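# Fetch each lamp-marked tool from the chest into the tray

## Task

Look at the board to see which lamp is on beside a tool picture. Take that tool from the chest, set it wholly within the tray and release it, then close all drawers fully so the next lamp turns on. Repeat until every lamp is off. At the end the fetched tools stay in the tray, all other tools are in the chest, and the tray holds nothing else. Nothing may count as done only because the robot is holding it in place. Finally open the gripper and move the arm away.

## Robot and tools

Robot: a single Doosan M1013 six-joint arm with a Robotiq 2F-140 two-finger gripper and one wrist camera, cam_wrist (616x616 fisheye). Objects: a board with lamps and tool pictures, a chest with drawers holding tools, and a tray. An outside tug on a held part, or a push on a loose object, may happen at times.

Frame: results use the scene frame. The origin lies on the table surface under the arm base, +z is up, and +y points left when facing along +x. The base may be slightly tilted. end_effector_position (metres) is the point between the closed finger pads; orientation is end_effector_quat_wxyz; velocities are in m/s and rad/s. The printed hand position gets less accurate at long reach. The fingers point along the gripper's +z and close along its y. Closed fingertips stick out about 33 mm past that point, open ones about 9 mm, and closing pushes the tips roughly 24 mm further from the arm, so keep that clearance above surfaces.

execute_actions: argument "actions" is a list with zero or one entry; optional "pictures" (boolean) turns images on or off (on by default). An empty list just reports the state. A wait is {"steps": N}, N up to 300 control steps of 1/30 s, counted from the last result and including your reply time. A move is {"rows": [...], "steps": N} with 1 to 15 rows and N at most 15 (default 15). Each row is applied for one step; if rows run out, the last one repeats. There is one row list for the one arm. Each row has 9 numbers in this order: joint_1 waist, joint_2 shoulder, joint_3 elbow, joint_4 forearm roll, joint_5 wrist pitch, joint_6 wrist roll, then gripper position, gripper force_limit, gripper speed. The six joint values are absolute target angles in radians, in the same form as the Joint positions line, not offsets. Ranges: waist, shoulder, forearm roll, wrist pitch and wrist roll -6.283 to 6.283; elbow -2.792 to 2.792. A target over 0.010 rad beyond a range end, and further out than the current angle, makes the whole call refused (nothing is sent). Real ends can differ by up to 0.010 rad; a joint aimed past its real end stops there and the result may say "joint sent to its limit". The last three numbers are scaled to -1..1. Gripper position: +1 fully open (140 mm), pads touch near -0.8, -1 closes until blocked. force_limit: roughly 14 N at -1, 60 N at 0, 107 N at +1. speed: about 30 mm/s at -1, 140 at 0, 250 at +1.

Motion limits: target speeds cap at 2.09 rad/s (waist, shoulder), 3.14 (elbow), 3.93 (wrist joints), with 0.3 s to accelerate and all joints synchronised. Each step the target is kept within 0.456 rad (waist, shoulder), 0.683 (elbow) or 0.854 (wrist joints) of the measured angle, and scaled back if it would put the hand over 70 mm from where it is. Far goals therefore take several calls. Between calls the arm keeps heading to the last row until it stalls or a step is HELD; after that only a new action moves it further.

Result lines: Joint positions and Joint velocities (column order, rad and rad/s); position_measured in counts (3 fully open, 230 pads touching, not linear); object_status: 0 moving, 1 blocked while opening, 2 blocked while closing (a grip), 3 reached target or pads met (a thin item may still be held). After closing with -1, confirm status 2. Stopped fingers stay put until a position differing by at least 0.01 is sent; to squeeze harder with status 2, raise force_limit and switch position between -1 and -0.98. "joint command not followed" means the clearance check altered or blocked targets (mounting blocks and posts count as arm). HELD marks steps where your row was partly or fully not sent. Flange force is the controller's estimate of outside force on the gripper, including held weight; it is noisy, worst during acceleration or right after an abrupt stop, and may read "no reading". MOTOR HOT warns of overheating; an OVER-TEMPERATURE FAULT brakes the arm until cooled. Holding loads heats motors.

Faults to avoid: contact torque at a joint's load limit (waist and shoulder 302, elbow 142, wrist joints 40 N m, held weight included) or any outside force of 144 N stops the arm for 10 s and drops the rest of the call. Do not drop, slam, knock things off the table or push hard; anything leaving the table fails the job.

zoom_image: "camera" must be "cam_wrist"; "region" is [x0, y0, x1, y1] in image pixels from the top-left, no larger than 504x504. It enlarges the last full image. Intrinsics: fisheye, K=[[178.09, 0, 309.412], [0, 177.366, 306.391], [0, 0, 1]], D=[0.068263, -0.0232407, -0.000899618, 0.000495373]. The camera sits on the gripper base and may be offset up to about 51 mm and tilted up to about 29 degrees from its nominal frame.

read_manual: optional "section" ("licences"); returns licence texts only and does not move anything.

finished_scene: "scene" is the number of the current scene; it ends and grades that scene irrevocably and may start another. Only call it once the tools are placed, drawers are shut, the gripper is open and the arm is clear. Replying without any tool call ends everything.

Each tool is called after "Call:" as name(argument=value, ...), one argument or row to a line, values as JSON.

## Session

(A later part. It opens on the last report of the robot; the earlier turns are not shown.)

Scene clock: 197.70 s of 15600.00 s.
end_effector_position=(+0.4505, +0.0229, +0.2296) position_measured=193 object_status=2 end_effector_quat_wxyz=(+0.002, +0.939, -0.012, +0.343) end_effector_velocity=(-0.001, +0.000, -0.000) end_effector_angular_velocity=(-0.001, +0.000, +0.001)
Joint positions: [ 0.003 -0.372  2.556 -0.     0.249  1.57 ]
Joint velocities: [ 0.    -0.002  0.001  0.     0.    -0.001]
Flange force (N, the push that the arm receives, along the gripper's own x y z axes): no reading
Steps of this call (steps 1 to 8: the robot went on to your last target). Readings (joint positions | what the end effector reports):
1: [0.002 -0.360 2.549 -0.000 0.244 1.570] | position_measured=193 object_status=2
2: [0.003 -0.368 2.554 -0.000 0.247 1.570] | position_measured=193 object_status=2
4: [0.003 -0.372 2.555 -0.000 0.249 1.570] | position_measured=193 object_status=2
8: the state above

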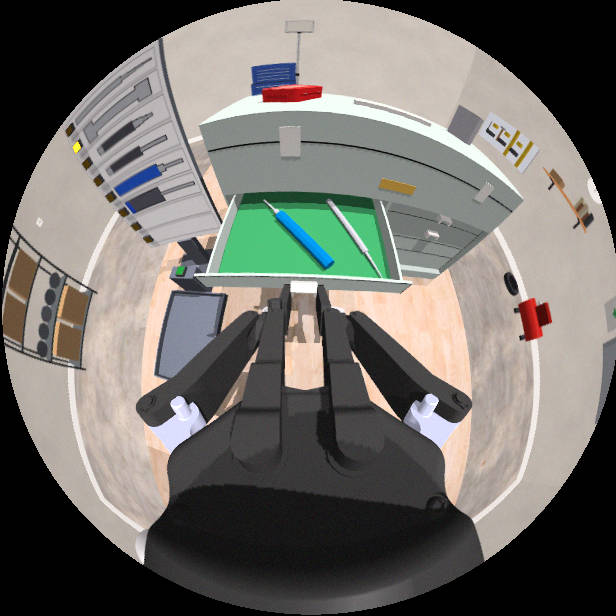

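Call:
execute_actions(
  actions=[
    {"rows":[[0.002,-0.36,2.549,0,0.244,1.57,-1,0,-0.3],[0.002,-0.345,2.541,0,0.237,1.57,-1,0,-0.3],[0.001,-0.318,2.526,0,0.225,1.57,-1,0,-0.3],[0,-0.291,2.51,0,0.214,1.57,-1,0,-0.3],[-0.001,-0.265,2.494,0,0.204,1.57,-1,0,-0.3],[-0.001,-0.239,2.478,0,0.194,1.57,-1,0,-0.3],[-0.002,-0.214,2.46,0,0.187,1.57,-1,0,-0.3],[-0.003,-0.189,2.442,0,0.18,1.57,-1,0,-0.3],[-0.004,-0.164,2.424,0,0.173,1.57,-1,0,-0.3],[-0.004,-0.14,2.405,0,0.168,1.57,-1,0,-0.3],[-0.005,-0.12,2.389,0,0.164,1.57,-1,0,-0.3],[-0.005,-0.099,2.373,0,0.159,1.57,-1,0,-0.3],[-0.006,-0.085,2.361,0,0.157,1.57,-1,0,-0.3],[-0.006,-0.0715,2.35,0,0.1545,1.57,-1,0,-0.3]]},
  ],
  pictures=false,
)

Call:
execute_actions(
  actions=[
    {"steps":8},
  ],
)

Call:
zoom_image(
  camera="cam_wrist",
  region=[180, 240, 440, 350],
)

Scene clock: 210.83 s of 15600.00 s.
end_effector_position=(+0.5757, +0.0155, +0.2290) position_measured=193 object_status=2 end_effector_quat_wxyz=(+0.003, +0.939, -0.015, +0.343) end_effector_velocity=(+0.321, -0.020, -0.011) end_effector_angular_velocity=(-0.001, -0.008, -0.016)
Joint positions: [-0.005 -0.115  2.384  0.     0.163  1.57 ]
Joint velocities: [-0.016  0.588 -0.468 -0.    -0.128 -0.001]
Flange force (N, the push that the arm receives, along the gripper's own x y z axes): no reading
Steps of this call (steps 1 to 30: the robot went on to your last target; steps 31 to 90: nothing new was sent; then 9.63 s passed at rest; steps 91 to 105: all 15 steps of this action). Readings (joint positions | what the end effector reports):
91: [0.003 -0.372 2.556 0.000 0.249 1.570] | position_measured=193 object_status=2
92: [0.003 -0.370 2.555 0.000 0.248 1.570] | position_measured=193 object_status=2
94: [0.002 -0.352 2.545 0.000 0.240 1.570] | position_measured=193 object_status=2
98: [-0.000 -0.276 2.500 0.000 0.209 1.570] | position_measured=193 object_status=2
105: the state above

Scene clock: 211.10 s of 15600.00 s.
end_effector_position=(+0.5992, +0.0141, +0.2276) position_measured=193 object_status=2 end_effector_quat_wxyz=(+0.003, +0.939, -0.016, +0.343) end_effector_velocity=(-0.000, -0.000, -0.002) end_effector_angular_velocity=(+0.000, +0.003, -0.001)
Joint positions: [-0.006 -0.072  2.35   0.     0.154  1.57 ]
Joint velocities: [-0.     0.003  0.    -0.    -0.     0.   ]
Flange force (N, the push that the arm receives, along the gripper's own x y z axes): no reading
Steps of this call (steps 1 to 8: the robot went on to your last target). Readings (joint positions | what the end effector reports):
1: [-0.005 -0.097 2.370 0.000 0.159 1.570] | position_measured=193 object_status=2
2: [-0.005 -0.083 2.359 0.000 0.156 1.570] | position_measured=193 object_status=2
4: [-0.006 -0.073 2.350 0.000 0.154 1.570] | position_measured=193 object_status=2
8: the state above

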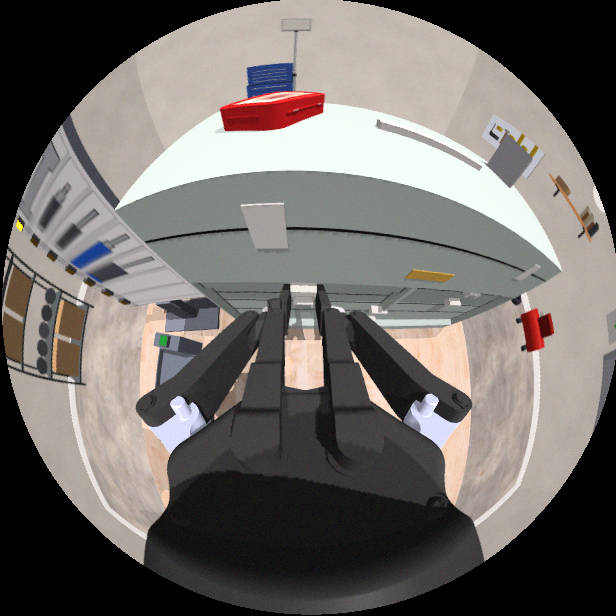

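Region (180, 240, 440, 350) of cam_wrist's 616x616 image, scaled by 1.938, with more detail than that image has; it fills the top 213 rows of this view, and the rest is white.

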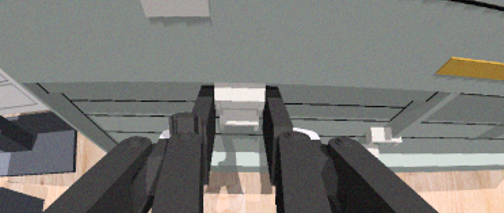

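Call:
execute_actions(
  actions=[
    {"rows":[[-0.006,-0.067,2.346,0,0.153,1.57,-1,0,-0.3],[-0.006,-0.0625,2.3425,0,0.153,1.57,-1,0,-0.3],[-0.006,-0.0625,2.3425,0,0.153,1.57,-1,0,-0.3],[-0.006,-0.0625,2.3425,0,0.153,1.57,-1,0,-0.3],[-0.006,-0.0625,2.3425,0,0.153,1.57,-1,0,-0.3],[-0.006,-0.066,2.3455,0,0.153,1.57,-0.2,0,0],[-0.006,-0.066,2.3455,0,0.153,1.57,-0.2,0,0],[-0.006,-0.066,2.3455,0,0.153,1.57,-0.2,0,0],[-0.006,-0.066,2.3455,0,0.153,1.57,-0.2,0,0],[-0.006,-0.025,2.3703,0,0.088,1.57,-0.2,0,0]]},
  ],
  pictures=false,
)

Call:
execute_actions(
  actions=[
    {"rows":[[-0.006,-0.025,2.3703,0,0.088,1.57,-1,0,-0.3]],"steps":13},
  ],
  pictures=false,
)

Call:
execute_actions(
  actions=[
    {"rows":[[-0.006,-0.035,2.379,0,0.089,1.57,-1,0,-0.3],[-0.006,-0.05,2.393,0,0.09,1.57,-1,0,-0.3],[-0.005,-0.075,2.416,0,0.092,1.57,-1,0,-0.3],[-0.004,-0.10,2.438,0,0.095,1.57,-1,0,-0.3],[-0.003,-0.126,2.459,0,0.10,1.57,-1,0,-0.3],[-0.002,-0.153,2.4806,0,0.105,1.57,-1,0,-0.3],[-0.001,-0.181,2.501,0,0.113,1.57,-1,0,-0.3],[0,-0.209,2.521,0,0.121,1.57,-1,0,-0.3],[0.001,-0.238,2.54,0,0.131,1.57,-1,0,-0.3],[0.002,-0.268,2.559,0,0.142,1.57,-1,0,-0.3],[0.003,-0.299,2.5777,0,0.154,1.57,-1,0,-0.3]]},
  ],
  pictures=false,
)

Call:
execute_actions(
  actions=[
    {"steps":6},
  ],
)

Scene clock: 236.37 s of 15600.00 s.
end_effector_position=(+0.6020, +0.0140, +0.2014) position_measured=154 object_status=0 end_effector_quat_wxyz=(+0.004, +0.940, -0.016, +0.342) end_effector_velocity=(+0.002, +0.000, -0.033) end_effector_angular_velocity=(-0.001, -0.005, +0.001)
Joint positions: [-0.006 -0.026  2.37  -0.     0.091  1.57 ]
Joint velocities: [ 0.     0.056  0.032 -0.001 -0.092 -0.001]
Flange force (N, the push that the arm receives, along the gripper's own x y z axes): no reading
Steps of this call (steps 1 to 30: the robot went on to your last target; steps 31 to 90: nothing new was sent; then 21.77 s passed at rest; steps 91 to 105: all 15 steps of this action). Readings (joint positions | what the end effector reports):
91: [-0.006 -0.071 2.350 -0.000 0.155 1.570] | position_measured=193 object_status=2
92: [-0.006 -0.070 2.349 -0.000 0.154 1.570] | position_measured=193 object_status=2
94: [-0.006 -0.065 2.344 -0.000 0.153 1.570] | position_measured=193 object_status=2
98: [-0.006 -0.065 2.345 -0.000 0.154 1.570] | position_measured=186 object_status=0
105: the state above

Scene clock: 236.80 s of 15600.00 s.
end_effector_position=(+0.6023, +0.0140, +0.2010) position_measured=194 object_status=0 end_effector_quat_wxyz=(+0.004, +0.939, -0.016, +0.343) end_effector_velocity=(-0.000, +0.000, -0.001) end_effector_angular_velocity=(-0.000, +0.002, +0.000)
Joint positions: [-0.006 -0.025  2.37  -0.     0.088  1.57 ]
Joint velocities: [ 0.     0.001  0.    -0.     0.001  0.   ]
Flange force (N, the push that the arm receives, along the gripper's own x y z axes): no reading
Steps of this call (steps 1 to 13: all 13 steps of this action). Readings (joint positions | what the end effector reports):
1: [-0.006 -0.025 2.370 -0.000 0.089 1.570] | position_measured=154 object_status=0
2: [-0.006 -0.025 2.370 -0.000 0.089 1.570] | position_measured=155 object_status=0
4: [-0.006 -0.025 2.370 -0.000 0.088 1.570] | position_measured=167 object_status=0
8: [-0.006 -0.025 2.370 -0.000 0.088 1.570] | position_measured=190 object_status=0
13: the state above

Scene clock: 237.30 s of 15600.00 s.
end_effector_position=(+0.4677, +0.0223, +0.2027) position_measured=194 object_status=2 end_effector_quat_wxyz=(+0.002, +0.939, -0.012, +0.343) end_effector_velocity=(-0.190, +0.012, -0.003) end_effector_angular_velocity=(-0.000, -0.014, +0.015)
Joint positions: [ 0.002 -0.283  2.568 -0.     0.148  1.57 ]
Joint velocities: [ 0.015 -0.418  0.264 -0.     0.14   0.   ]
Flange force (N, the push that the arm receives, along the gripper's own x y z axes): no reading
Steps of this call (steps 1 to 15: all 15 steps of this action). Readings (joint positions | what the end effector reports):
1: [-0.006 -0.025 2.370 -0.000 0.088 1.570] | position_measured=194 object_status=2
2: [-0.006 -0.027 2.372 -0.000 0.088 1.570] | position_measured=194 object_status=2
4: [-0.006 -0.043 2.387 -0.000 0.089 1.570] | position_measured=194 object_status=2
8: [-0.004 -0.117 2.451 -0.000 0.100 1.570] | position_measured=194 object_status=2
15: the state above

Scene clock: 237.50 s of 15600.00 s.
end_effector_position=(+0.4605, +0.0227, +0.2025) position_measured=194 object_status=2 end_effector_quat_wxyz=(+0.002, +0.939, -0.012, +0.343) end_effector_velocity=(-0.001, +0.000, -0.000) end_effector_angular_velocity=(+0.000, +0.001, +0.000)
Joint positions: [ 0.003 -0.299  2.578 -0.     0.154  1.57 ]
Joint velocities: [ 0.001 -0.002  0.002  0.     0.001  0.   ]
Flange force (N, the push that the arm receives, along the gripper's own x y z axes): no reading
Steps of this call (steps 1 to 6: the robot went on to your last target). Readings (joint positions | what the end effector reports):
1: [0.003 -0.294 2.574 -0.000 0.152 1.570] | position_measured=194 object_status=2
2: [0.003 -0.298 2.577 -0.000 0.153 1.570] | position_measured=194 object_status=2
4: [0.003 -0.299 2.577 -0.000 0.154 1.570] | position_measured=194 object_status=2
6: the state above

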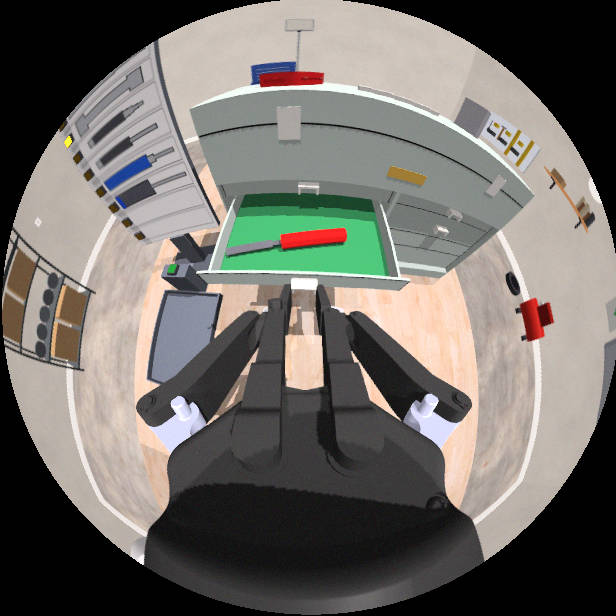

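Call:
execute_actions(
  actions=[
    {"rows":[[0.002,-0.268,2.559,0,0.142,1.57,-1,0,-0.3],[0.001,-0.238,2.54,0,0.131,1.57,-1,0,-0.3],[0,-0.209,2.521,0,0.121,1.57,-1,0,-0.3],[-0.001,-0.181,2.501,0,0.113,1.57,-1,0,-0.3],[-0.002,-0.153,2.4806,0,0.105,1.57,-1,0,-0.3],[-0.003,-0.126,2.459,0,0.10,1.57,-1,0,-0.3],[-0.004,-0.10,2.438,0,0.095,1.57,-1,0,-0.3],[-0.005,-0.075,2.416,0,0.092,1.57,-1,0,-0.3],[-0.006,-0.05,2.393,0,0.09,1.57,-1,0,-0.3],[-0.006,-0.035,2.379,0,0.089,1.57,-1,0,-0.3]]},
  ],
  pictures=false,
)

Call:
execute_actions(
  actions=[
    {"rows":[[-0.006,-0.03,2.375,0,0.088,1.57,-1,0,-0.3],[-0.006,-0.026,2.371,0,0.088,1.57,-1,0,-0.3],[-0.006,-0.023,2.3685,0,0.088,1.57,-1,0,-0.3],[-0.006,-0.023,2.3685,0,0.088,1.57,-1,0,-0.3],[-0.006,-0.023,2.3685,0,0.088,1.57,-1,0,-0.3],[-0.006,-0.023,2.3685,0,0.088,1.57,-0.2,0,0],[-0.006,-0.023,2.3685,0,0.088,1.57,-0.2,0,0],[-0.006,-0.023,2.3685,0,0.088,1.57,-0.2,0,0],[-0.006,-0.023,2.3685,0,0.088,1.57,-0.2,0,0],[-0.006,0.024,2.3939,0,0.015,1.57,-0.2,0,0]]},
  ],
  pictures=false,
)

Call:
execute_actions(
  actions=[
    {"rows":[[-0.006,0.024,2.3939,0,0.015,1.57,-1,0,-0.3]],"steps":13},
  ],
  pictures=false,
)

Call:
execute_actions(
  actions=[
    {"rows":[[-0.006,0.014,2.403,0,0.016,1.57,-1,0,-0.3],[-0.006,0.0,2.418,0,0.015,1.57,-1,0,-0.3],[-0.005,-0.023,2.441,0,0.015,1.57,-1,0,-0.3],[-0.004,-0.048,2.464,0,0.017,1.57,-1,0,-0.3],[-0.003,-0.073,2.487,0,0.019,1.57,-1,0,-0.3],[-0.002,-0.099,2.5093,0,0.023,1.57,-1,0,-0.3],[-0.001,-0.126,2.53,0,0.029,1.57,-1,0,-0.3],[0,-0.153,2.551,0,0.035,1.57,-1,0,-0.3],[0.001,-0.181,2.571,0,0.043,1.57,-1,0,-0.3],[0.002,-0.21,2.591,0,0.052,1.57,-1,0,-0.3],[0.003,-0.24,2.611,0,0.062,1.57,-1,0,-0.3]]},
  ],
  pictures=false,
)

Call:
execute_actions(
  actions=[
    {"steps":6},
  ],
)

Scene clock: 263.47 s of 15600.00 s.
end_effector_position=(+0.5959, +0.0144, +0.2018) position_measured=194 object_status=2 end_effector_quat_wxyz=(+0.003, +0.939, -0.016, +0.343) end_effector_velocity=(+0.053, -0.003, -0.002) end_effector_angular_velocity=(+0.000, +0.000, -0.003)
Joint positions: [-0.006 -0.037  2.38   0.     0.089  1.57 ]
Joint velocities: [-0.003  0.092 -0.083 -0.    -0.009  0.001]
Flange force (N, the push that the arm receives, along the gripper's own x y z axes): no reading
Steps of this call (steps 1 to 30: the robot went on to your last target; steps 31 to 90: nothing new was sent; then 22.47 s passed at rest; steps 91 to 105: all 15 steps of this action). Readings (joint positions | what the end effector reports):
91: [0.003 -0.299 2.578 -0.000 0.154 1.570] | position_measured=194 object_status=2
92: [0.003 -0.296 2.576 0.000 0.153 1.570] | position_measured=194 object_status=2
94: [0.002 -0.269 2.560 0.000 0.143 1.570] | position_measured=194 object_status=2
98: [-0.001 -0.173 2.494 0.000 0.112 1.570] | position_measured=194 object_status=2
105: the state above

Scene clock: 263.97 s of 15600.00 s.
end_effector_position=(+0.6030, +0.0142, +0.1739) position_measured=154 object_status=0 end_effector_quat_wxyz=(+0.003, +0.939, -0.016, +0.342) end_effector_velocity=(-0.003, +0.000, -0.055) end_effector_angular_velocity=(+0.000, +0.002, -0.001)
Joint positions: [-0.006  0.022  2.393  0.     0.019  1.57 ]
Joint velocities: [-0.     0.094  0.05  -0.    -0.142  0.001]
Flange force (N, the push that the arm receives, along the gripper's own x y z axes): no reading
Steps of this call (steps 1 to 15: all 15 steps of this action). Readings (joint positions | what the end effector reports):
1: [-0.006 -0.036 2.379 0.000 0.089 1.570] | position_measured=194 object_status=2
2: [-0.006 -0.034 2.378 0.000 0.089 1.570] | position_measured=194 object_status=2
4: [-0.006 -0.028 2.372 0.000 0.088 1.570] | position_measured=194 object_status=2
8: [-0.006 -0.023 2.369 0.000 0.088 1.570] | position_measured=187 object_status=0
15: the state above

Scene clock: 264.40 s of 15600.00 s.
end_effector_position=(+0.6032, +0.0141, +0.1731) position_measured=194 object_status=0 end_effector_quat_wxyz=(+0.004, +0.939, -0.016, +0.343) end_effector_velocity=(-0.001, -0.000, -0.001) end_effector_angular_velocity=(-0.000, +0.002, +0.000)
Joint positions: [-0.006  0.024  2.394  0.     0.015  1.57 ]
Joint velocities: [-0.     0.     0.001 -0.     0.001 -0.   ]
Flange force (N, the push that the arm receives, along the gripper's own x y z axes): no reading
Steps of this call (steps 1 to 13: all 13 steps of this action). Readings (joint positions | what the end effector reports):
1: [-0.006 0.024 2.394 0.000 0.016 1.570] | position_measured=154 object_status=0
2: [-0.006 0.024 2.394 0.000 0.016 1.570] | position_measured=155 object_status=0
4: [-0.006 0.024 2.394 0.000 0.015 1.570] | position_measured=167 object_status=0
8: [-0.006 0.024 2.394 0.000 0.015 1.570] | position_measured=190 object_status=0
13: the state above

Scene clock: 264.90 s of 15600.00 s.
end_effector_position=(+0.4669, +0.0224, +0.1748) position_measured=194 object_status=2 end_effector_quat_wxyz=(+0.002, +0.939, -0.012, +0.343) end_effector_velocity=(-0.186, +0.011, -0.003) end_effector_angular_velocity=(+0.001, -0.012, +0.014)
Joint positions: [ 0.002 -0.225  2.601 -0.     0.058  1.57 ]
Joint velocities: [ 0.014 -0.395  0.272 -0.     0.111  0.001]
Flange force (N, the push that the arm receives, along the gripper's own x y z axes): no reading
Steps of this call (steps 1 to 15: all 15 steps of this action). Readings (joint positions | what the end effector reports):
1: [-0.006 0.024 2.394 0.000 0.015 1.570] | position_measured=194 object_status=2
2: [-0.006 0.022 2.396 0.000 0.015 1.570] | position_measured=194 object_status=2
4: [-0.006 0.006 2.412 0.000 0.015 1.570] | position_measured=194 object_status=2
8: [-0.004 -0.065 2.479 0.000 0.019 1.570] | position_measured=194 object_status=2
15: the state above

Scene clock: 265.10 s of 15600.00 s.
end_effector_position=(+0.4601, +0.0229, +0.1746) position_measured=194 object_status=2 end_effector_quat_wxyz=(+0.002, +0.939, -0.012, +0.343) end_effector_velocity=(-0.002, +0.000, -0.001) end_effector_angular_velocity=(+0.001, +0.001, -0.000)
Joint positions: [ 0.003 -0.24   2.611 -0.     0.062  1.57 ]
Joint velocities: [ 0.001 -0.002  0.003 -0.     0.     0.001]
Flange force (N, the push that the arm receives, along the gripper's own x y z axes): no reading
Steps of this call (steps 1 to 6: the robot went on to your last target). Readings (joint positions | what the end effector reports):
1: [0.003 -0.235 2.608 -0.000 0.060 1.570] | position_measured=194 object_status=2
2: [0.003 -0.239 2.610 -0.000 0.061 1.570] | position_measured=194 object_status=2
4: [0.003 -0.240 2.611 -0.000 0.062 1.570] | position_measured=194 object_status=2
6: the state above

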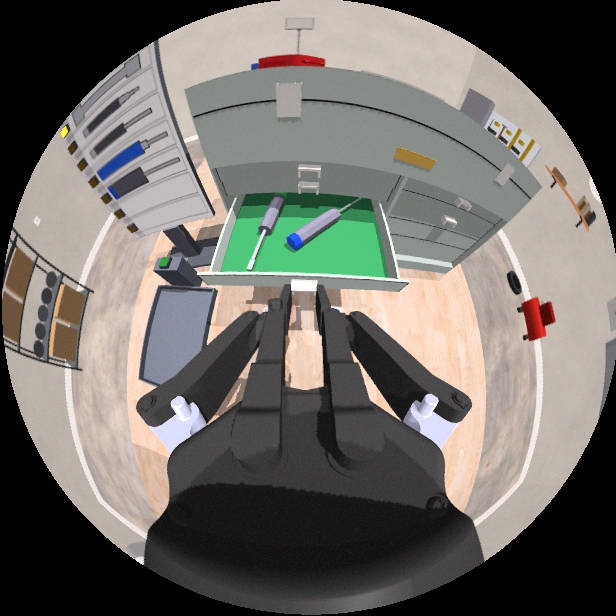

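Call:
execute_actions(
  actions=[
    {"rows":[[0.002,-0.21,2.591,0,0.052,1.57,-1,0,-0.3],[0.001,-0.181,2.571,0,0.043,1.57,-1,0,-0.3],[0,-0.153,2.551,0,0.035,1.57,-1,0,-0.3],[-0.001,-0.126,2.53,0,0.029,1.57,-1,0,-0.3],[-0.002,-0.099,2.5093,0,0.023,1.57,-1,0,-0.3],[-0.003,-0.073,2.487,0,0.019,1.57,-1,0,-0.3],[-0.004,-0.048,2.464,0,0.017,1.57,-1,0,-0.3],[-0.005,-0.023,2.441,0,0.015,1.57,-1,0,-0.3],[-0.006,0.0,2.418,0,0.015,1.57,-1,0,-0.3],[-0.006,0.014,2.403,0,0.016,1.57,-1,0,-0.3]]},
  ],
  pictures=false,
)

Call:
execute_actions(
  actions=[
    {"rows":[[-0.006,0.018,2.399,0,0.015,1.57,-1,0,-0.3],[-0.006,0.022,2.396,0,0.015,1.57,-1,0,-0.3],[-0.006,0.026,2.392,0,0.015,1.57,-1,0,-0.3],[-0.006,0.026,2.392,0,0.015,1.57,-1,0,-0.3],[-0.006,0.026,2.392,0,0.015,1.57,-1,0,-0.3],[-0.006,0.026,2.392,0,0.015,1.57,-0.2,0,0],[-0.006,0.026,2.392,0,0.015,1.57,-0.2,0,0],[-0.006,0.026,2.392,0,0.015,1.57,-0.2,0,0],[-0.006,0.026,2.392,0,0.015,1.57,-0.2,0,0],[-0.002,-0.099,2.5093,0,0.023,1.57,-0.2,0,0]]},
  ],
  pictures=false,
)

Call:
execute_actions(
  actions=[
    {"rows":[[-0.002,-0.099,2.5093,0,0.023,1.57,-0.2,0,0],[-0.002,-0.099,2.5093,0,0.023,1.57,-0.2,0,0],[-0.002,-0.099,2.5093,0,0.023,1.57,-0.2,0,0],[-0.3958,-0.02,2.5261,1.7537,0.2296,-0.46,-0.2,0,0]]},
  ],
  pictures=false,
)

Call:
execute_actions(
  actions=[
    {"steps":20},
  ],
  pictures=false,
)

Call:
execute_actions(
  actions=[
    {"rows":[[-0.341,0.072,2.43,1.806,0.196,-0.468,-0.2,0,0]],"steps":12},
  ],
)

Call:
zoom_image(
  camera="cam_wrist",
  region=[180, 200, 440, 350],
)

Scene clock: 311.60 s of 15600.00 s.
end_effector_position=(+0.5966, +0.0145, +0.1739) position_measured=194 object_status=2 end_effector_quat_wxyz=(+0.003, +0.939, -0.016, +0.343) end_effector_velocity=(+0.044, -0.003, -0.001) end_effector_angular_velocity=(+0.000, +0.000, -0.002)
Joint positions: [-0.006  0.012  2.404  0.     0.016  1.57 ]
Joint velocities: [-0.002  0.071 -0.071  0.    -0.     0.   ]
Flange force (N, the push that the arm receives, along the gripper's own x y z axes): no reading
Steps of this call (steps 1 to 30: the robot went on to your last target; steps 31 to 90: nothing new was sent; then 43.00 s passed at rest; steps 91 to 105: all 15 steps of this action). Readings (joint positions | what the end effector reports):
91: [0.003 -0.240 2.611 0.000 0.062 1.570] | position_measured=194 object_status=2
92: [0.003 -0.237 2.609 0.000 0.061 1.570] | position_measured=194 object_status=2
94: [0.002 -0.210 2.591 0.000 0.053 1.570] | position_measured=194 object_status=2
98: [-0.001 -0.117 2.522 0.000 0.029 1.570] | position_measured=194 object_status=2
105: the state above

Scene clock: 312.10 s of 15600.00 s.
end_effector_position=(+0.5572, +0.0170, +0.1746) position_measured=154 object_status=0 end_effector_quat_wxyz=(+0.003, +0.939, -0.015, +0.343) end_effector_velocity=(-0.445, +0.029, -0.003) end_effector_angular_velocity=(+0.001, +0.002, +0.028)
Joint positions: [-0.003 -0.053  2.466  0.     0.02   1.57 ]
Joint velocities: [ 0.028 -0.749  0.701  0.     0.05   0.001]
Flange force (N, the push that the arm receives, along the gripper's own x y z axes): no reading
Steps of this call (steps 1 to 15: all 15 steps of this action). Readings (joint positions | what the end effector reports):
1: [-0.006 0.013 2.403 0.000 0.016 1.570] | position_measured=194 object_status=2
2: [-0.006 0.015 2.402 0.000 0.016 1.570] | position_measured=194 object_status=2
4: [-0.006 0.021 2.397 0.000 0.015 1.570] | position_measured=194 object_status=2
8: [-0.006 0.026 2.392 0.000 0.015 1.570] | position_measured=187 object_status=0
15: the state above

Scene clock: 312.60 s of 15600.00 s.
end_effector_position=(+0.4896, -0.0726, +0.1234) position_measured=154 object_status=3 end_effector_quat_wxyz=(-0.011, +0.955, -0.121, +0.270) end_effector_velocity=(-0.049, -0.185, -0.081) end_effector_angular_velocity=(+0.603, +0.027, -0.461)
Joint positions: [-0.259 -0.047  2.52   0.707  0.158  0.863]
Joint velocities: [-0.869  0.172  0.035  3.472  0.451 -3.482]
Flange force (N, the push that the arm receives, along the gripper's own x y z axes): no reading
Steps of this call (steps 1 to 15: all 15 steps of this action). Readings (joint positions | what the end effector reports):
1: [-0.003 -0.075 2.487 0.000 0.022 1.570] | position_measured=154 object_status=0
2: [-0.002 -0.090 2.501 0.000 0.022 1.570] | position_measured=154 object_status=0
4: [-0.002 -0.099 2.509 0.000 0.023 1.570] | position_measured=154 object_status=3
8: [-0.051 -0.088 2.511 0.105 0.049 1.465] | position_measured=154 object_status=3
15: the state above

Scene clock: 313.27 s of 15600.00 s.
end_effector_position=(+0.5219, -0.1155, +0.1422) position_measured=154 object_status=3 end_effector_quat_wxyz=(+0.010, +0.939, -0.034, +0.343) end_effector_velocity=(+0.000, -0.000, +0.000) end_effector_angular_velocity=(+0.000, -0.001, -0.000)
Joint positions: [-0.396 -0.02   2.526  1.754  0.23  -0.46 ]
Joint velocities: [-0.    -0.    -0.     0.001  0.001 -0.001]
Flange force (N, the push that the arm receives, along the gripper's own x y z axes): no reading
Steps of this call (steps 1 to 20: the robot went on to your last target). Readings (joint positions | what the end effector reports):
1: [-0.286 -0.041 2.521 0.825 0.172 0.745] | position_measured=154 object_status=3
2: [-0.310 -0.037 2.522 0.944 0.185 0.626] | position_measured=154 object_status=3
4: [-0.346 -0.030 2.524 1.179 0.203 0.390] | position_measured=154 object_status=3
8: [-0.380 -0.023 2.525 1.545 0.221 -0.070] | position_measured=154 object_status=3
20: the state above

Scene clock: 313.67 s of 15600.00 s.
end_effector_position=(+0.5814, -0.1199, +0.1414) position_measured=154 object_status=3 end_effector_quat_wxyz=(+0.010, +0.939, -0.034, +0.342) end_effector_velocity=(+0.001, -0.000, +0.001) end_effector_angular_velocity=(-0.000, -0.001, -0.000)
Joint positions: [-0.341  0.072  2.43   1.806  0.196 -0.468]
Joint velocities: [ 0.001  0.001 -0.002  0.001 -0.     0.   ]
Flange force (N, the push that the arm receives, along the gripper's own x y z axes): no reading
Steps of this call (steps 1 to 12: all 12 steps of this action). Readings (joint positions | what the end effector reports):
1: [-0.396 -0.020 2.526 1.754 0.230 -0.460] | position_measured=154 object_status=3
2: [-0.394 -0.017 2.523 1.755 0.229 -0.460] | position_measured=154 object_status=3
4: [-0.378 0.011 2.494 1.771 0.218 -0.463] | position_measured=154 object_status=3
8: [-0.342 0.071 2.431 1.805 0.197 -0.468] | position_measured=154 object_status=3
12: the state above

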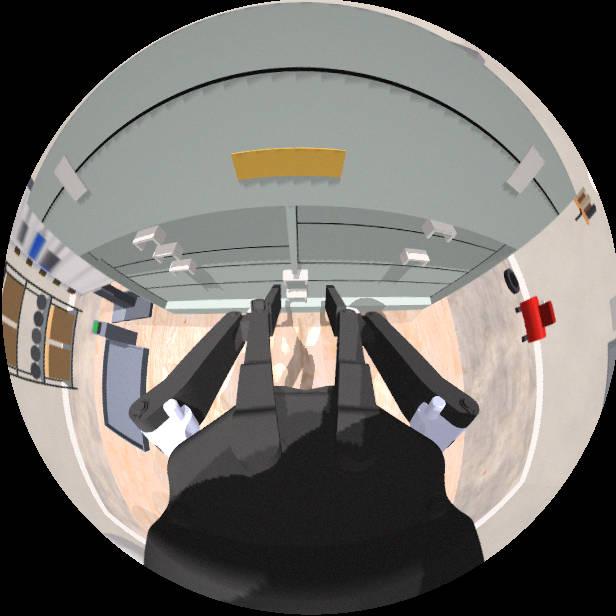

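Region (180, 200, 440, 350) of cam_wrist's 616x616 image, scaled by 1.938, with more detail than that image has; it fills the top 291 rows of this view, and the rest is white.

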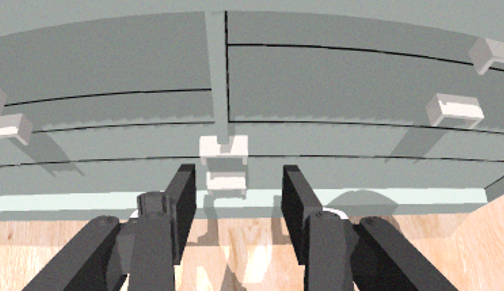

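Call:
execute_actions(
  actions=[
    {"rows":[[-0.317,0.086,2.4134,1.8126,0.1916,-0.468,-0.2,0,0]],"steps":10},
  ],
)

Call:
zoom_image(
  camera="cam_wrist",
  region=[240, 240, 370, 350],
)

Scene clock: 318.17 s of 15600.00 s.
end_effector_position=(+0.5938, -0.1109, +0.1418) position_measured=154 object_status=3 end_effector_quat_wxyz=(+0.008, +0.939, -0.027, +0.343) end_effector_velocity=(+0.000, +0.001, -0.000) end_effector_angular_velocity=(+0.001, -0.000, +0.001)
Joint positions: [-0.317  0.086  2.413  1.813  0.192 -0.468]
Joint velocities: [ 0.     0.001 -0.    -0.     0.001  0.   ]
Flange force (N, the push that the arm receives, along the gripper's own x y z axes): no reading
Steps of this call (steps 1 to 15: the robot went on to your last target; steps 16 to 90: nothing new was sent; then 1.17 s passed at rest; steps 91 to 100: all 10 steps of this action). Readings (joint positions | what the end effector reports):
91: [-0.341 0.072 2.430 1.806 0.196 -0.468] | position_measured=154 object_status=3
92: [-0.338 0.074 2.428 1.807 0.195 -0.468] | position_measured=154 object_status=3
94: [-0.323 0.083 2.417 1.811 0.193 -0.468] | position_measured=154 object_status=3
98: [-0.317 0.086 2.414 1.813 0.192 -0.468] | position_measured=154 object_status=3
100: the state above

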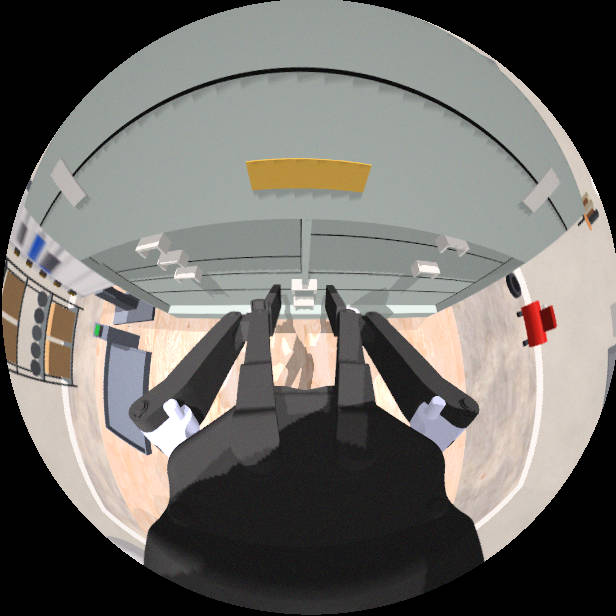

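Region (240, 240, 370, 350) of cam_wrist's 616x616 image, scaled by 3.877, with more detail than that image has; it fills the top 426 rows of this view, and the rest is white.

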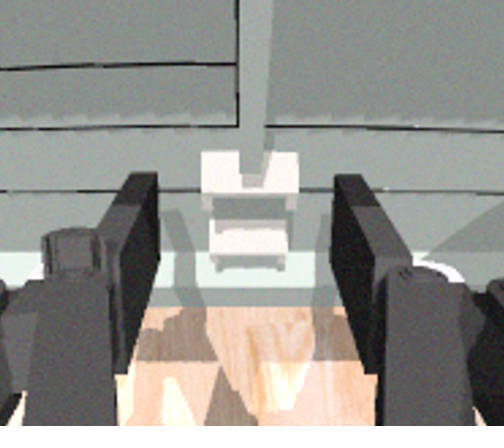

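Call:
execute_actions(
  actions=[
    {"rows":[[-0.316,0.12,2.402,1.8126,0.1916,-0.468,-0.2,0,0]],"steps":8},
  ],
  pictures=false,
)

Call:
execute_actions(
  actions=[
    {"rows":[[-0.316,0.12,2.402,1.8126,0.1916,-0.468,-1,0,-0.3]],"steps":14},
  ],
  pictures=false,
)

Call:
execute_actions(
  actions=[
    {"rows":[[-0.32,0.113,2.411,1.811,0.194,-0.469,-1,0,-0.3],[-0.326,0.101,2.425,1.809,0.198,-0.473,-1,0,-0.3],[-0.338,0.082,2.448,1.802,0.205,-0.475,-1,0,-0.3],[-0.351,0.061,2.47,1.79,0.212,-0.474,-1,0,-0.3],[-0.365,0.04,2.492,1.774,0.221,-0.469,-1,0,-0.3],[-0.38,0.019,2.514,1.754,0.23,-0.46,-1,0,-0.3],[-0.397,-0.003,2.535,1.729,0.239,-0.448,-1,0,-0.3],[-0.415,-0.026,2.556,1.70,0.25,-0.432,-1,0,-0.3],[-0.434,-0.049,2.577,1.666,0.261,-0.413,-1,0,-0.3],[-0.455,-0.073,2.598,1.628,0.272,-0.39,-1,0,-0.3],[-0.477,-0.098,2.618,1.586,0.285,-0.364,-1,0,-0.3]]},
  ],
  pictures=false,
)

Call:
execute_actions(
  actions=[
    {"steps":6},
  ],
)

Scene clock: 335.10 s of 15600.00 s.
end_effector_position=(+0.5985, -0.1119, +0.1276) position_measured=154 object_status=3 end_effector_quat_wxyz=(+0.004, +0.943, -0.028, +0.333) end_effector_velocity=(+0.001, -0.000, -0.001) end_effector_angular_velocity=(+0.001, +0.001, -0.001)
Joint positions: [-0.316  0.12   2.402  1.813  0.192 -0.468]
Joint velocities: [-0.001  0.003 -0.001  0.     0.001  0.   ]
Flange force (N, the push that the arm receives, along the gripper's own x y z axes): no reading
Steps of this call (steps 1 to 15: the robot went on to your last target; steps 16 to 90: nothing new was sent; then 13.67 s passed at rest; steps 91 to 98: all 8 steps of this action). Readings (joint positions | what the end effector reports):
91: [-0.317 0.086 2.413 1.813 0.192 -0.468] | position_measured=154 object_status=3
92: [-0.317 0.089 2.412 1.813 0.192 -0.468] | position_measured=154 object_status=3
94: [-0.316 0.110 2.406 1.813 0.192 -0.468] | position_measured=154 object_status=3
98: the state above

Scene clock: 335.57 s of 15600.00 s.
end_effector_position=(+0.5985, -0.1120, +0.1275) position_measured=193 object_status=2 end_effector_quat_wxyz=(+0.004, +0.943, -0.028, +0.333) end_effector_velocity=(-0.000, +0.000, +0.000) end_effector_angular_velocity=(+0.001, -0.001, -0.000)
Joint positions: [-0.316  0.12   2.402  1.813  0.191 -0.468]
Joint velocities: [-0.    -0.001  0.    -0.     0.001  0.001]
Flange force (N, the push that the arm receives, along the gripper's own x y z axes): no reading
Steps of this call (steps 1 to 14: all 14 steps of this action). Readings (joint positions | what the end effector reports):
1: [-0.316 0.120 2.402 1.813 0.192 -0.468] | position_measured=154 object_status=0
2: [-0.316 0.120 2.402 1.813 0.192 -0.468] | position_measured=155 object_status=0
4: [-0.316 0.120 2.402 1.813 0.192 -0.468] | position_measured=167 object_status=0
8: [-0.316 0.120 2.402 1.813 0.191 -0.468] | position_measured=190 object_status=0
14: the state above

Scene clock: 336.07 s of 15600.00 s.
end_effector_position=(+0.4627, -0.1068, +0.1292) position_measured=193 object_status=2 end_effector_quat_wxyz=(+0.001, +0.944, -0.030, +0.329) end_effector_velocity=(-0.161, +0.011, -0.002) end_effector_angular_velocity=(+0.014, +0.014, -0.019)
Joint positions: [-0.469 -0.089  2.611  1.6    0.281 -0.372]
Joint velocities: [-0.241 -0.281  0.233 -0.423  0.132  0.256]
Flange force (N, the push that the arm receives, along the gripper's own x y z axes): no reading
Steps of this call (steps 1 to 15: all 15 steps of this action). Readings (joint positions | what the end effector reports):
1: [-0.316 0.120 2.402 1.813 0.192 -0.468] | position_measured=193 object_status=2
2: [-0.317 0.118 2.404 1.813 0.192 -0.468] | position_measured=193 object_status=2
4: [-0.324 0.105 2.420 1.810 0.197 -0.471] | position_measured=193 object_status=2
8: [-0.363 0.044 2.487 1.773 0.220 -0.469] | position_measured=193 object_status=2
15: the state above

Scene clock: 336.27 s of 15600.00 s.
end_effector_position=(+0.4580, -0.1064, +0.1292) position_measured=193 object_status=2 end_effector_quat_wxyz=(+0.001, +0.944, -0.031, +0.329) end_effector_velocity=(-0.001, +0.001, -0.000) end_effector_angular_velocity=(-0.000, +0.000, +0.001)
Joint positions: [-0.477 -0.098  2.618  1.586  0.285 -0.364]
Joint velocities: [-0.    -0.002  0.002 -0.001  0.    -0.   ]
Flange force (N, the push that the arm receives, along the gripper's own x y z axes): no reading
Steps of this call (steps 1 to 6: the robot went on to your last target). Readings (joint positions | what the end effector reports):
1: [-0.475 -0.096 2.616 1.590 0.284 -0.366] | position_measured=193 object_status=2
2: [-0.476 -0.097 2.618 1.587 0.284 -0.365] | position_measured=193 object_status=2
4: [-0.477 -0.098 2.618 1.586 0.285 -0.364] | position_measured=193 object_status=2
6: the state above

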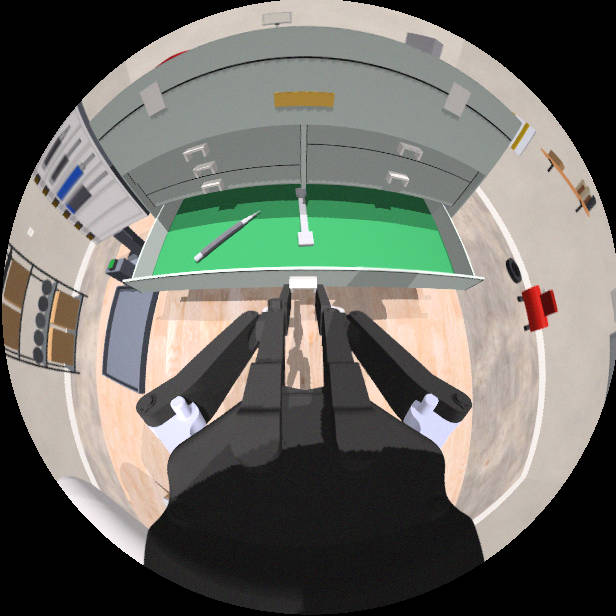

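Call:
execute_actions(
  actions=[
    {"rows":[[-0.477,-0.098,2.618,1.586,0.285,-0.364,-0.2,0,0],[-0.477,-0.098,2.618,1.586,0.285,-0.364,-0.2,0,0],[-0.477,-0.098,2.618,1.586,0.285,-0.364,-0.2,0,0],[-0.477,-0.098,2.618,1.586,0.285,-0.364,-0.2,0,0],[-0.477,-0.3,2.655,1.586,0.285,-0.364,-0.2,0,0]]},
  ],
  pictures=false,
)

Call:
execute_actions(
  actions=[
    {"rows":[[-0.477,-0.3,2.655,1.586,0.285,-0.364,-0.2,0,0],[-0.477,-0.3,2.655,1.586,0.285,-0.364,-0.2,0,0],[-0.338,-0.02,2.46,1.802,0.205,-0.475,-0.2,0,0]]},
  ],
  pictures=false,
)

Call:
execute_actions(
  actions=[
    {"rows":[[-0.338,0.055,2.452,1.802,0.205,-0.475,-0.2,0,0]],"steps":12},
  ],
)

Call:
zoom_image(
  camera="cam_wrist",
  region=[220, 220, 390, 390],
)

Scene clock: 348.10 s of 15600.00 s.
end_effector_position=(+0.4478, -0.1009, +0.1981) position_measured=154 object_status=3 end_effector_quat_wxyz=(+0.036, +0.917, -0.018, +0.397) end_effector_velocity=(-0.009, +0.005, +0.033) end_effector_angular_velocity=(-0.040, -0.073, -0.000)
Joint positions: [-0.477 -0.298  2.655  1.586  0.285 -0.364]
Joint velocities: [ 0.001 -0.107  0.023 -0.    -0.     0.001]
Flange force (N, the push that the arm receives, along the gripper's own x y z axes): no reading
Steps of this call (steps 1 to 30: the robot went on to your last target; steps 31 to 90: nothing new was sent; then 8.33 s passed at rest; steps 91 to 105: all 15 steps of this action). Readings (joint positions | what the end effector reports):
91: [-0.477 -0.098 2.618 1.586 0.285 -0.364] | position_measured=193 object_status=0
92: [-0.477 -0.098 2.618 1.586 0.285 -0.364] | position_measured=193 object_status=0
94: [-0.477 -0.098 2.617 1.586 0.285 -0.364] | position_measured=176 object_status=0
98: [-0.477 -0.129 2.623 1.586 0.285 -0.364] | position_measured=154 object_status=0
105: the state above

Scene clock: 348.60 s of 15600.00 s.
end_effector_position=(+0.5652, -0.1106, +0.1801) position_measured=154 object_status=3 end_effector_quat_wxyz=(+0.018, +0.928, -0.023, +0.372) end_effector_velocity=(+0.142, +0.007, -0.051) end_effector_angular_velocity=(+0.039, +0.084, +0.005)
Joint positions: [-0.343 -0.03   2.467  1.794  0.208 -0.471]
Joint velocities: [ 0.16   0.323 -0.225  0.245 -0.092 -0.126]
Flange force (N, the push that the arm receives, along the gripper's own x y z axes): no reading
Steps of this call (steps 1 to 15: all 15 steps of this action). Readings (joint positions | what the end effector reports):
1: [-0.477 -0.300 2.655 1.586 0.285 -0.364] | position_measured=154 object_status=3
2: [-0.477 -0.300 2.655 1.586 0.285 -0.364] | position_measured=154 object_status=3
4: [-0.476 -0.298 2.654 1.588 0.284 -0.365] | position_measured=154 object_status=3
8: [-0.434 -0.216 2.596 1.653 0.260 -0.399] | position_measured=154 object_status=3
15: the state above

Scene clock: 349.00 s of 15600.00 s.
end_effector_position=(+0.5698, -0.1104, +0.1403) position_measured=154 object_status=3 end_effector_quat_wxyz=(+0.007, +0.939, -0.027, +0.342) end_effector_velocity=(+0.000, -0.001, -0.001) end_effector_angular_velocity=(-0.001, +0.002, -0.001)
Joint positions: [-0.338  0.055  2.452  1.802  0.205 -0.475]
Joint velocities: [ 0.     0.002 -0.001  0.    -0.002 -0.   ]
Flange force (N, the push that the arm receives, along the gripper's own x y z axes): no reading
Steps of this call (steps 1 to 12: all 12 steps of this action). Readings (joint positions | what the end effector reports):
1: [-0.339 -0.022 2.462 1.800 0.206 -0.474] | position_measured=154 object_status=3
2: [-0.338 -0.017 2.460 1.801 0.205 -0.475] | position_measured=154 object_status=3
4: [-0.338 0.013 2.456 1.802 0.205 -0.475] | position_measured=154 object_status=3
8: [-0.338 0.055 2.452 1.802 0.205 -0.475] | position_measured=154 object_status=3
12: the state above

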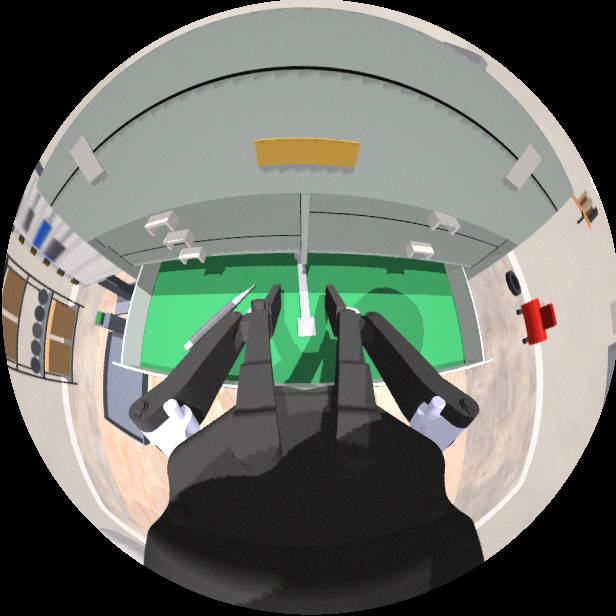

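Region (220, 220, 390, 390) of cam_wrist's 616x616 image, scaled by 2.965, with more detail than that image has.

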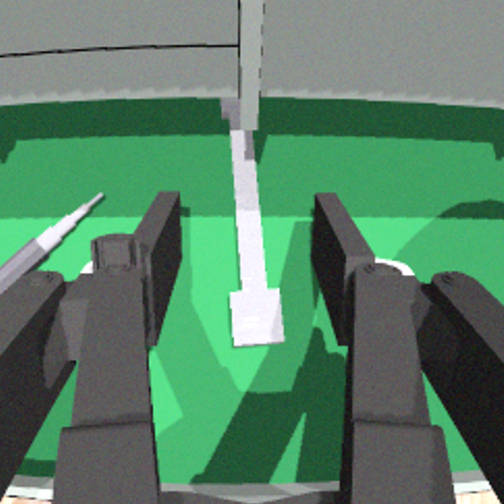

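Call:
execute_actions(
  actions=[
    {"rows":[[-0.338,0.063,2.451,1.802,0.205,-0.475,-1,-0.5,-0.3]]},
  ],
  pictures=false,
)

Call:
execute_actions(
  actions=[
    {"steps":10},
  ],
)

Scene clock: 365.43 s of 15600.00 s.
end_effector_position=(+0.5698, -0.1104, +0.1361) position_measured=226 object_status=0 end_effector_quat_wxyz=(+0.006, +0.941, -0.027, +0.338) end_effector_velocity=(-0.000, +0.000, -0.000) end_effector_angular_velocity=(+0.002, +0.000, -0.000)
Joint positions: [-0.338  0.063  2.451  1.802  0.205 -0.475]
Joint velocities: [ 0.     0.     0.    -0.     0.001  0.001]
Flange force (N, the push that the arm receives, along the gripper's own x y z axes): no reading
Steps of this call (steps 1 to 15: the robot went on to your last target; steps 16 to 90: nothing new was sent; then 12.93 s passed at rest; steps 91 to 105: all 15 steps of this action). Readings (joint positions | what the end effector reports):
91: [-0.338 0.055 2.452 1.802 0.205 -0.475] | position_measured=154 object_status=0
92: [-0.338 0.057 2.452 1.802 0.205 -0.475] | position_measured=155 object_status=0
94: [-0.338 0.062 2.451 1.802 0.205 -0.475] | position_measured=167 object_status=0
98: [-0.338 0.063 2.451 1.802 0.205 -0.475] | position_measured=190 object_status=0
105: the state above

Scene clock: 365.77 s of 15600.00 s.
end_effector_position=(+0.5698, -0.1104, +0.1361) position_measured=226 object_status=2 end_effector_quat_wxyz=(+0.006, +0.941, -0.027, +0.338) end_effector_velocity=(-0.000, -0.000, -0.000) end_effector_angular_velocity=(-0.001, +0.001, -0.001)
Joint positions: [-0.338  0.063  2.451  1.802  0.205 -0.475]
Joint velocities: [-0.    -0.     0.     0.    -0.001  0.   ]
Flange force (N, the push that the arm receives, along the gripper's own x y z axes): no reading
Steps of this call (steps 1 to 10: the robot went on to your last target). Readings (joint positions | what the end effector reports):
1: [-0.338 0.063 2.451 1.802 0.205 -0.475] | position_measured=226 object_status=0
2: [-0.338 0.063 2.451 1.802 0.205 -0.475] | position_measured=226 object_status=0
4: [-0.338 0.063 2.451 1.802 0.205 -0.475] | position_measured=226 object_status=0
8: [-0.338 0.063 2.451 1.802 0.205 -0.475] | position_measured=226 object_status=2
10: the state above

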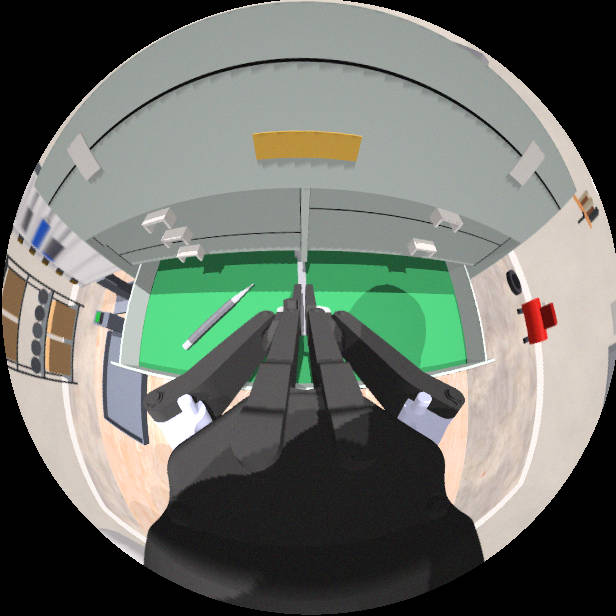

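Call:
execute_actions(
  actions=[
    {"rows":[[-0.338,0.063,2.451,1.802,0.205,-0.475,-0.5,-0.5,0],[-0.338,0.063,2.451,1.802,0.205,-0.475,-0.5,-0.5,0],[-0.338,0.063,2.451,1.802,0.205,-0.475,-0.5,-0.5,0],[-0.338,0.063,2.451,1.802,0.205,-0.475,-0.5,-0.5,0],[-0.338,0.069,2.45,1.802,0.205,-0.475,-0.5,-0.5,0],[-0.338,0.069,2.45,1.802,0.205,-0.475,-0.5,-0.5,0],[-0.338,0.069,2.45,1.802,0.205,-0.475,-0.5,-0.5,0],[-0.338,0.069,2.45,1.802,0.205,-0.475,-1,-0.5,-0.3]]},
  ],
  pictures=false,
)

Call:
execute_actions(
  actions=[
    {"rows":[[-0.338,0.069,2.45,1.802,0.205,-0.475,-1,-0.5,-0.3],[-0.338,0.069,2.45,1.802,0.205,-0.475,-1,-0.5,-0.3],[-0.338,0.069,2.45,1.802,0.205,-0.475,-1,-0.5,-0.3],[-0.344,0.058,2.461,1.796,0.208,-0.475,-1,-0.5,-0.3],[-0.351,0.047,2.472,1.79,0.212,-0.474,-1,-0.5,-0.3],[-0.358,0.036,2.483,1.782,0.216,-0.472,-1,-0.5,-0.3],[-0.365,0.026,2.494,1.774,0.221,-0.469,-1,-0.5,-0.3],[-0.372,0.015,2.505,1.764,0.225,-0.465,-1,-0.5,-0.3]]},
  ],
  pictures=false,
)

Call:
execute_actions(
  actions=[
    {"rows":[[-0.372,0.015,2.505,1.764,0.225,-0.465,-0.2,-0.5,0]],"steps":12},
  ],
)

Scene clock: 383.83 s of 15600.00 s.
end_effector_position=(+0.5700, -0.1105, +0.1333) position_measured=222 object_status=0 end_effector_quat_wxyz=(+0.005, +0.941, -0.027, +0.336) end_effector_velocity=(+0.000, +0.000, -0.000) end_effector_angular_velocity=(+0.001, -0.000, -0.001)
Joint positions: [-0.338  0.069  2.45   1.802  0.205 -0.475]
Joint velocities: [-0.     0.    -0.     0.     0.001  0.001]
Flange force (N, the push that the arm receives, along the gripper's own x y z axes): no reading
Steps of this call (steps 1 to 15: the robot went on to your last target; steps 16 to 90: nothing new was sent; then 14.57 s passed at rest; steps 91 to 105: all 15 steps of this action). Readings (joint positions | what the end effector reports):
91: [-0.338 0.063 2.451 1.802 0.205 -0.475] | position_measured=226 object_status=0
92: [-0.338 0.063 2.451 1.802 0.205 -0.475] | position_measured=226 object_status=0
94: [-0.338 0.063 2.451 1.802 0.205 -0.475] | position_measured=209 object_status=0
98: [-0.338 0.068 2.450 1.802 0.205 -0.475] | position_measured=192 object_status=0
105: the state above

Scene clock: 384.33 s of 15600.00 s.
end_effector_position=(+0.5354, -0.1094, +0.1348) position_measured=222 object_status=2 end_effector_quat_wxyz=(+0.005, +0.941, -0.027, +0.337) end_effector_velocity=(-0.001, -0.000, +0.000) end_effector_angular_velocity=(-0.001, -0.000, +0.000)
Joint positions: [-0.372  0.015  2.505  1.764  0.225 -0.465]
Joint velocities: [-0.001 -0.002  0.002 -0.003 -0.     0.001]
Flange force (N, the push that the arm receives, along the gripper's own x y z axes): no reading
Steps of this call (steps 1 to 15: all 15 steps of this action). Readings (joint positions | what the end effector reports):
1: [-0.338 0.069 2.450 1.802 0.205 -0.475] | position_measured=222 object_status=0
2: [-0.338 0.069 2.450 1.802 0.205 -0.475] | position_measured=222 object_status=0
4: [-0.338 0.069 2.450 1.802 0.205 -0.475] | position_measured=222 object_status=0
8: [-0.353 0.044 2.476 1.787 0.214 -0.473] | position_measured=222 object_status=2
15: the state above

Scene clock: 384.73 s of 15600.00 s.
end_effector_position=(+0.5353, -0.1094, +0.1348) position_measured=154 object_status=0 end_effector_quat_wxyz=(+0.005, +0.941, -0.027, +0.337) end_effector_velocity=(+0.000, -0.000, +0.001) end_effector_angular_velocity=(-0.001, -0.001, +0.000)
Joint positions: [-0.372  0.015  2.505  1.764  0.225 -0.465]
Joint velocities: [ 0.    -0.001 -0.001  0.    -0.001 -0.001]
Flange force (N, the push that the arm receives, along the gripper's own x y z axes): no reading
Steps of this call (steps 1 to 12: all 12 steps of this action). Readings (joint positions | what the end effector reports):
1: [-0.372 0.015 2.505 1.764 0.225 -0.465] | position_measured=222 object_status=0
2: [-0.372 0.015 2.505 1.764 0.225 -0.465] | position_measured=222 object_status=0
4: [-0.372 0.015 2.505 1.764 0.225 -0.465] | position_measured=205 object_status=0
8: [-0.372 0.015 2.505 1.764 0.225 -0.465] | position_measured=174 object_status=0
12: the state above

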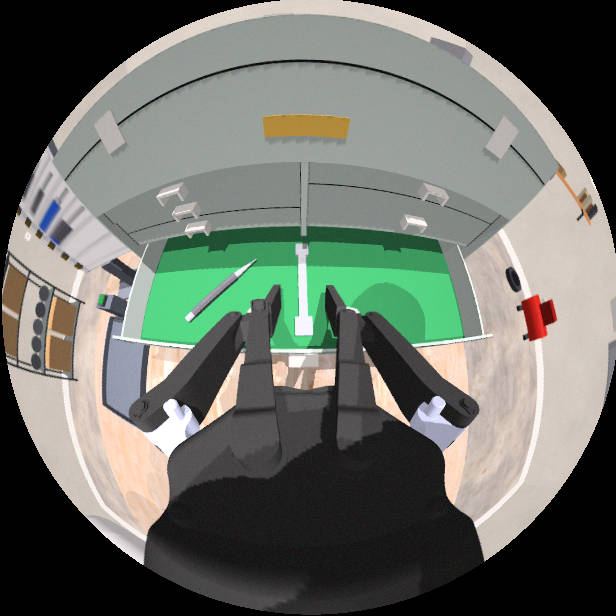

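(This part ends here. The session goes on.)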